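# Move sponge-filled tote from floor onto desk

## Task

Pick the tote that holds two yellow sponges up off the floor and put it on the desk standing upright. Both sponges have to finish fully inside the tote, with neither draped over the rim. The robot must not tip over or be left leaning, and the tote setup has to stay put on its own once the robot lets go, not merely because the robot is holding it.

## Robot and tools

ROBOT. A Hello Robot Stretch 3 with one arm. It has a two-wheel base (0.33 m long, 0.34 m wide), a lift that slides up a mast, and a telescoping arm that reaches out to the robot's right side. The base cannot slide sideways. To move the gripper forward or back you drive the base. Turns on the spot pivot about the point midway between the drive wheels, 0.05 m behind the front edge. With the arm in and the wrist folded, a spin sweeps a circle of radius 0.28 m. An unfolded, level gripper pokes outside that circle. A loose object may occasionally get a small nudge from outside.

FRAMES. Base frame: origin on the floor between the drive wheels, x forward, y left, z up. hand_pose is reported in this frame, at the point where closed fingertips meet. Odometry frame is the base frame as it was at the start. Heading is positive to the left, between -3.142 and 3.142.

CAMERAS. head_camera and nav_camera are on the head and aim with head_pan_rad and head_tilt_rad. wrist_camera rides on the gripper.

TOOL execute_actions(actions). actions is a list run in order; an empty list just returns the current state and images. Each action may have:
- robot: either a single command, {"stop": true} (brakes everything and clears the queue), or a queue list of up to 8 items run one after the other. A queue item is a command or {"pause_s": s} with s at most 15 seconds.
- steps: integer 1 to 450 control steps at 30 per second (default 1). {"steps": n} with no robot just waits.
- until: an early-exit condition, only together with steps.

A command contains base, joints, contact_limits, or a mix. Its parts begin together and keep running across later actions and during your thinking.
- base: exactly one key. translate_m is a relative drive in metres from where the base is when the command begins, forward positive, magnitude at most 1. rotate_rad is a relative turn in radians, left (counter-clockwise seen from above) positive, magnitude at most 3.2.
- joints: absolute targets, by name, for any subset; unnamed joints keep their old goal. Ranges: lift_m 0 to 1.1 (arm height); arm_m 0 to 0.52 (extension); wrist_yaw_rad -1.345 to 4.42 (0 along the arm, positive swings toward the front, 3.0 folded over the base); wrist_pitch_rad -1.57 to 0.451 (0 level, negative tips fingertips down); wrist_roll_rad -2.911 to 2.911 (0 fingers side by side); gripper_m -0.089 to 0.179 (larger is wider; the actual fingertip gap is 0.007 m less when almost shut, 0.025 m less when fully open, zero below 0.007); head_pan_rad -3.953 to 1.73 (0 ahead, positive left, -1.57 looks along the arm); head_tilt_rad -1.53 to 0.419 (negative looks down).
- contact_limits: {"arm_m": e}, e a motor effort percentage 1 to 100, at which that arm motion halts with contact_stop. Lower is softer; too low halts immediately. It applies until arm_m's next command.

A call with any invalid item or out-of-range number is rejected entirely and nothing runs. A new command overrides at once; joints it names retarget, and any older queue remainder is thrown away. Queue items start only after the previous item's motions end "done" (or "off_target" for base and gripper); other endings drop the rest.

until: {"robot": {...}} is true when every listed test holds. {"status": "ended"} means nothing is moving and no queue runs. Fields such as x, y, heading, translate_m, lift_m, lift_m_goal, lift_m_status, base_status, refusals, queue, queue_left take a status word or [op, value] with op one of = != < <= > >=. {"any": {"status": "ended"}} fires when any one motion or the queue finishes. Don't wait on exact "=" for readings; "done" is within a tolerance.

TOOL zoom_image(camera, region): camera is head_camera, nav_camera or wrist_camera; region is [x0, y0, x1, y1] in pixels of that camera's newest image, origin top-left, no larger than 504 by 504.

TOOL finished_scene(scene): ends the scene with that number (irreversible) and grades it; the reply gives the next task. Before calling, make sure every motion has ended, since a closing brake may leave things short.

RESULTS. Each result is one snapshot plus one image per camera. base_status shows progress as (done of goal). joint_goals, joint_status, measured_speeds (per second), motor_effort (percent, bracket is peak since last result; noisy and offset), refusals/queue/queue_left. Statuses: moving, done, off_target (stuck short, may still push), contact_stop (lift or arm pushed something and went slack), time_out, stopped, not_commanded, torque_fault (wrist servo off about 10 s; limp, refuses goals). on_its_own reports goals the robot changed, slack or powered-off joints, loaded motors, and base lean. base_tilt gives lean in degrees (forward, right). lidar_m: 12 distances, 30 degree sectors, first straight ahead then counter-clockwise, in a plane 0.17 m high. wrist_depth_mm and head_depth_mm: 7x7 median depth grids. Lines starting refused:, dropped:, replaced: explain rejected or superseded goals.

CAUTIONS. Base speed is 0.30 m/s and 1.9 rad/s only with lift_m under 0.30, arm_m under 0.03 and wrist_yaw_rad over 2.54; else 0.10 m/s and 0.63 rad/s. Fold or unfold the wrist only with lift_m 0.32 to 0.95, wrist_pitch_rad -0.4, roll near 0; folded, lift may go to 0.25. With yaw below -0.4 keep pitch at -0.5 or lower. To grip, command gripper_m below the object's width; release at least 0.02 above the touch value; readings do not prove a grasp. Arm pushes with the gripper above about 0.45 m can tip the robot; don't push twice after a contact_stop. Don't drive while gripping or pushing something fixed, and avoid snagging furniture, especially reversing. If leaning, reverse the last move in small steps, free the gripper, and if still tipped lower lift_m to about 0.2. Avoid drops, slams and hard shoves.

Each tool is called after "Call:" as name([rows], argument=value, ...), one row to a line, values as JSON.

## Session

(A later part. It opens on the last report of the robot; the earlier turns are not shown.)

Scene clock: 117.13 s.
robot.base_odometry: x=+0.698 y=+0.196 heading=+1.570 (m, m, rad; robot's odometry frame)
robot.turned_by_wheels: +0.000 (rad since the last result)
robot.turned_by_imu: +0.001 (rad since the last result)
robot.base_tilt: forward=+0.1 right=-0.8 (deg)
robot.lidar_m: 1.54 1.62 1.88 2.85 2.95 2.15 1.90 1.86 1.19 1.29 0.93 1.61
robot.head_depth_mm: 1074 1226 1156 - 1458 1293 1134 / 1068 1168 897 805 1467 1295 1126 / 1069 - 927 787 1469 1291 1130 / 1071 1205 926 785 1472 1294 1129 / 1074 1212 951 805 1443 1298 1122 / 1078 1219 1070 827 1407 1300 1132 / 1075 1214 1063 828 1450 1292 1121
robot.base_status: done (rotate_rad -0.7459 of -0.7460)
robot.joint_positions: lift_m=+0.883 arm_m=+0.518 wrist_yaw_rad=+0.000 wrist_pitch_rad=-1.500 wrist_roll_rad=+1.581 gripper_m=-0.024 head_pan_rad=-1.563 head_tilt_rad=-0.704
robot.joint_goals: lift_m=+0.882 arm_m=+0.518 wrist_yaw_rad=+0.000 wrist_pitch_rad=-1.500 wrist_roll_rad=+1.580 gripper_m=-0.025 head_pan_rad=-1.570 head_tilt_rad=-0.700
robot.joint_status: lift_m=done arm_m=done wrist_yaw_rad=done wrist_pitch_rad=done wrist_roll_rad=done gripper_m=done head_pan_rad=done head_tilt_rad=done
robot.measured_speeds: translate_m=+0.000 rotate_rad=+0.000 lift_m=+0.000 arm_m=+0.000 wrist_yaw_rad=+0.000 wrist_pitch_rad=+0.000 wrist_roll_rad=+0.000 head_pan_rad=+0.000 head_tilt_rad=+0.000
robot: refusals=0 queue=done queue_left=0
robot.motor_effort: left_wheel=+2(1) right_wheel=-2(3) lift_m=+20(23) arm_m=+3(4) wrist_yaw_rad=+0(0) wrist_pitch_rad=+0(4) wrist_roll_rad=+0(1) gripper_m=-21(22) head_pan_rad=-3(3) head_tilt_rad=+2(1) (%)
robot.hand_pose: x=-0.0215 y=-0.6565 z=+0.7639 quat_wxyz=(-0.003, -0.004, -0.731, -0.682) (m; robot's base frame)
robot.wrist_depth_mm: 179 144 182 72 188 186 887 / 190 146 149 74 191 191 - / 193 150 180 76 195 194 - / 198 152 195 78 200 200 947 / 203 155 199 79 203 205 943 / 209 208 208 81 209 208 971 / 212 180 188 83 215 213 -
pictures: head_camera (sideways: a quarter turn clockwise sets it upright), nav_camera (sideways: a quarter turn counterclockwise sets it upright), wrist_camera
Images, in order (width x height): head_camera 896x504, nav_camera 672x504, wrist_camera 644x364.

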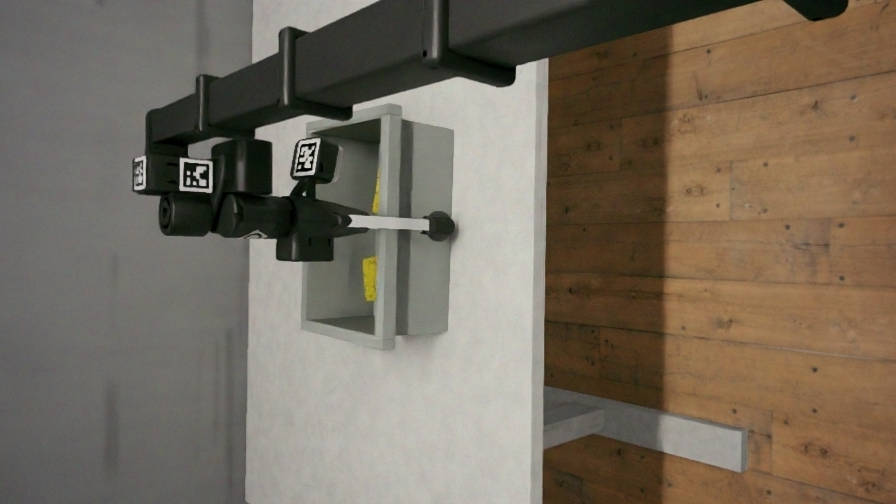

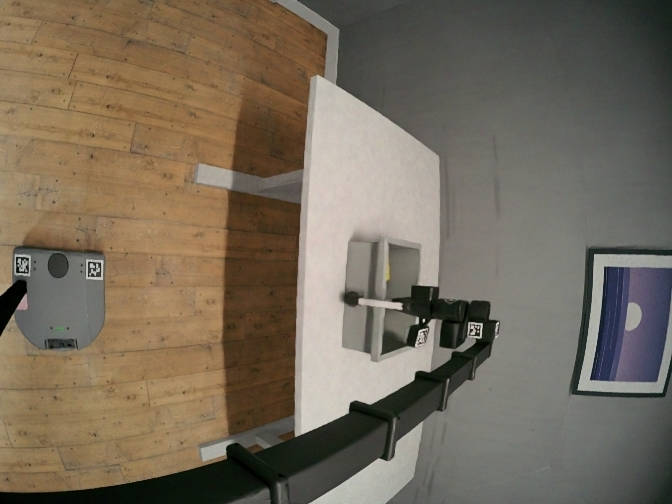

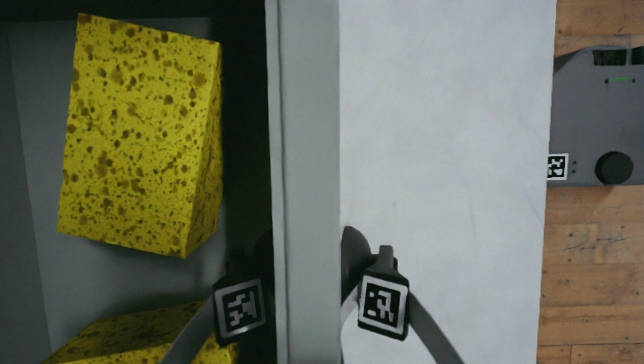

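Call:
execute_actions([
  {"robot":[{"joints":{"gripper_m":0.065}},{"joints":{"lift_m":1.02}}],"steps":450,"until":{"robot":{"status":"ended"}}},
])

Scene clock: 123.40 s.
robot.base_odometry: x=+0.698 y=+0.196 heading=+1.570 (m, m, rad; robot's odometry frame)
robot.turned_by_wheels: +0.000 (rad since the last result)
robot.turned_by_imu: +0.002 (rad since the last result)
robot.base_tilt: forward=+0.2 right=-0.8 (deg)
robot.lidar_m: 1.54 1.62 1.88 2.84 2.96 2.15 1.91 1.86 1.19 1.29 0.93 1.61
robot.head_depth_mm: - 1224 1083 837 1464 1308 1130 / 1084 1213 1076 812 1471 1300 1133 / - 1238 946 790 1457 1305 1125 / 1076 1233 954 784 1455 1306 1130 / 1076 1223 952 807 1458 1292 1121 / 1070 1218 1072 831 1420 1293 1130 / 1081 1219 1064 830 1454 1294 1123
robot.base_status: done (rotate_rad -0.7459 of -0.7460)
robot.joint_positions: lift_m=+1.019 arm_m=+0.518 wrist_yaw_rad=+0.000 wrist_pitch_rad=-1.499 wrist_roll_rad=+1.581 gripper_m=+0.065 head_pan_rad=-1.563 head_tilt_rad=-0.704
robot.joint_goals: lift_m=+1.020 arm_m=+0.518 wrist_yaw_rad=+0.000 wrist_pitch_rad=-1.500 wrist_roll_rad=+1.580 gripper_m=+0.065 head_pan_rad=-1.570 head_tilt_rad=-0.700
robot.joint_status: lift_m=done arm_m=done wrist_yaw_rad=done wrist_pitch_rad=done wrist_roll_rad=done gripper_m=done head_pan_rad=done head_tilt_rad=done
robot.measured_speeds: translate_m=+0.000 rotate_rad=+0.000 lift_m=+0.000 arm_m=+0.000 wrist_yaw_rad=+0.000 wrist_pitch_rad=+0.000 wrist_roll_rad=+0.000 head_pan_rad=+0.000 head_tilt_rad=+0.000
robot: refusals=0 queue=done queue_left=0
robot.motor_effort: left_wheel=+1(1) right_wheel=-2(2) lift_m=+53(54) arm_m=+3(3) wrist_yaw_rad=+0(0) wrist_pitch_rad=+0(0) wrist_roll_rad=+0(0) gripper_m=+0(82) head_pan_rad=-3(3) head_tilt_rad=+1(2) (%)
robot.hand_pose: x=-0.0215 y=-0.6568 z=+0.9008 quat_wxyz=(-0.003, -0.004, -0.732, -0.681) (m; robot's base frame)
robot.wrist_depth_mm: 216 207 206 222 317 - - / 226 300 283 323 324 - - / 233 322 287 331 332 - - / 235 324 294 340 340 - - / 244 322 347 347 347 - - / 251 304 307 353 354 - - / 313 279 324 361 367 - -
pictures: head_camera (sideways: a quarter turn clockwise sets it upright), nav_camera (sideways: a quarter turn counterclockwise sets it upright), wrist_camera
Images, in order (width x height): head_camera 896x504, nav_camera 672x504, wrist_camera 644x364.

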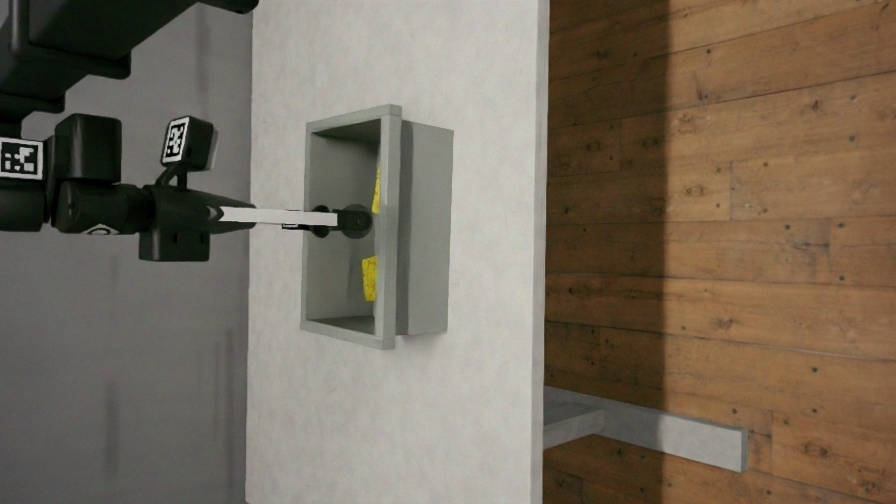

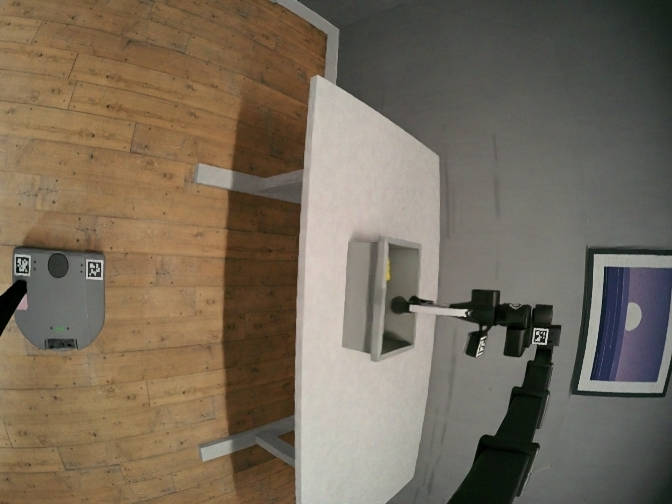

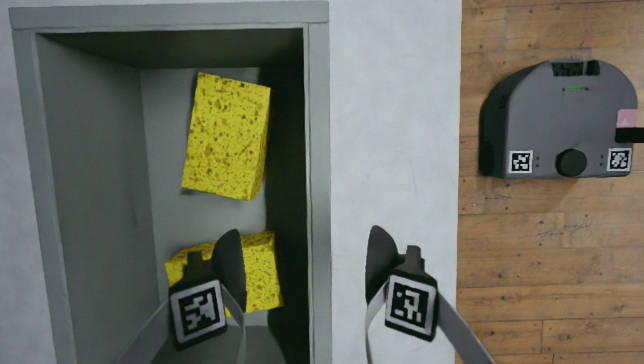

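Call:
finished_scene(scene=2)

The scene is finished: the task was done.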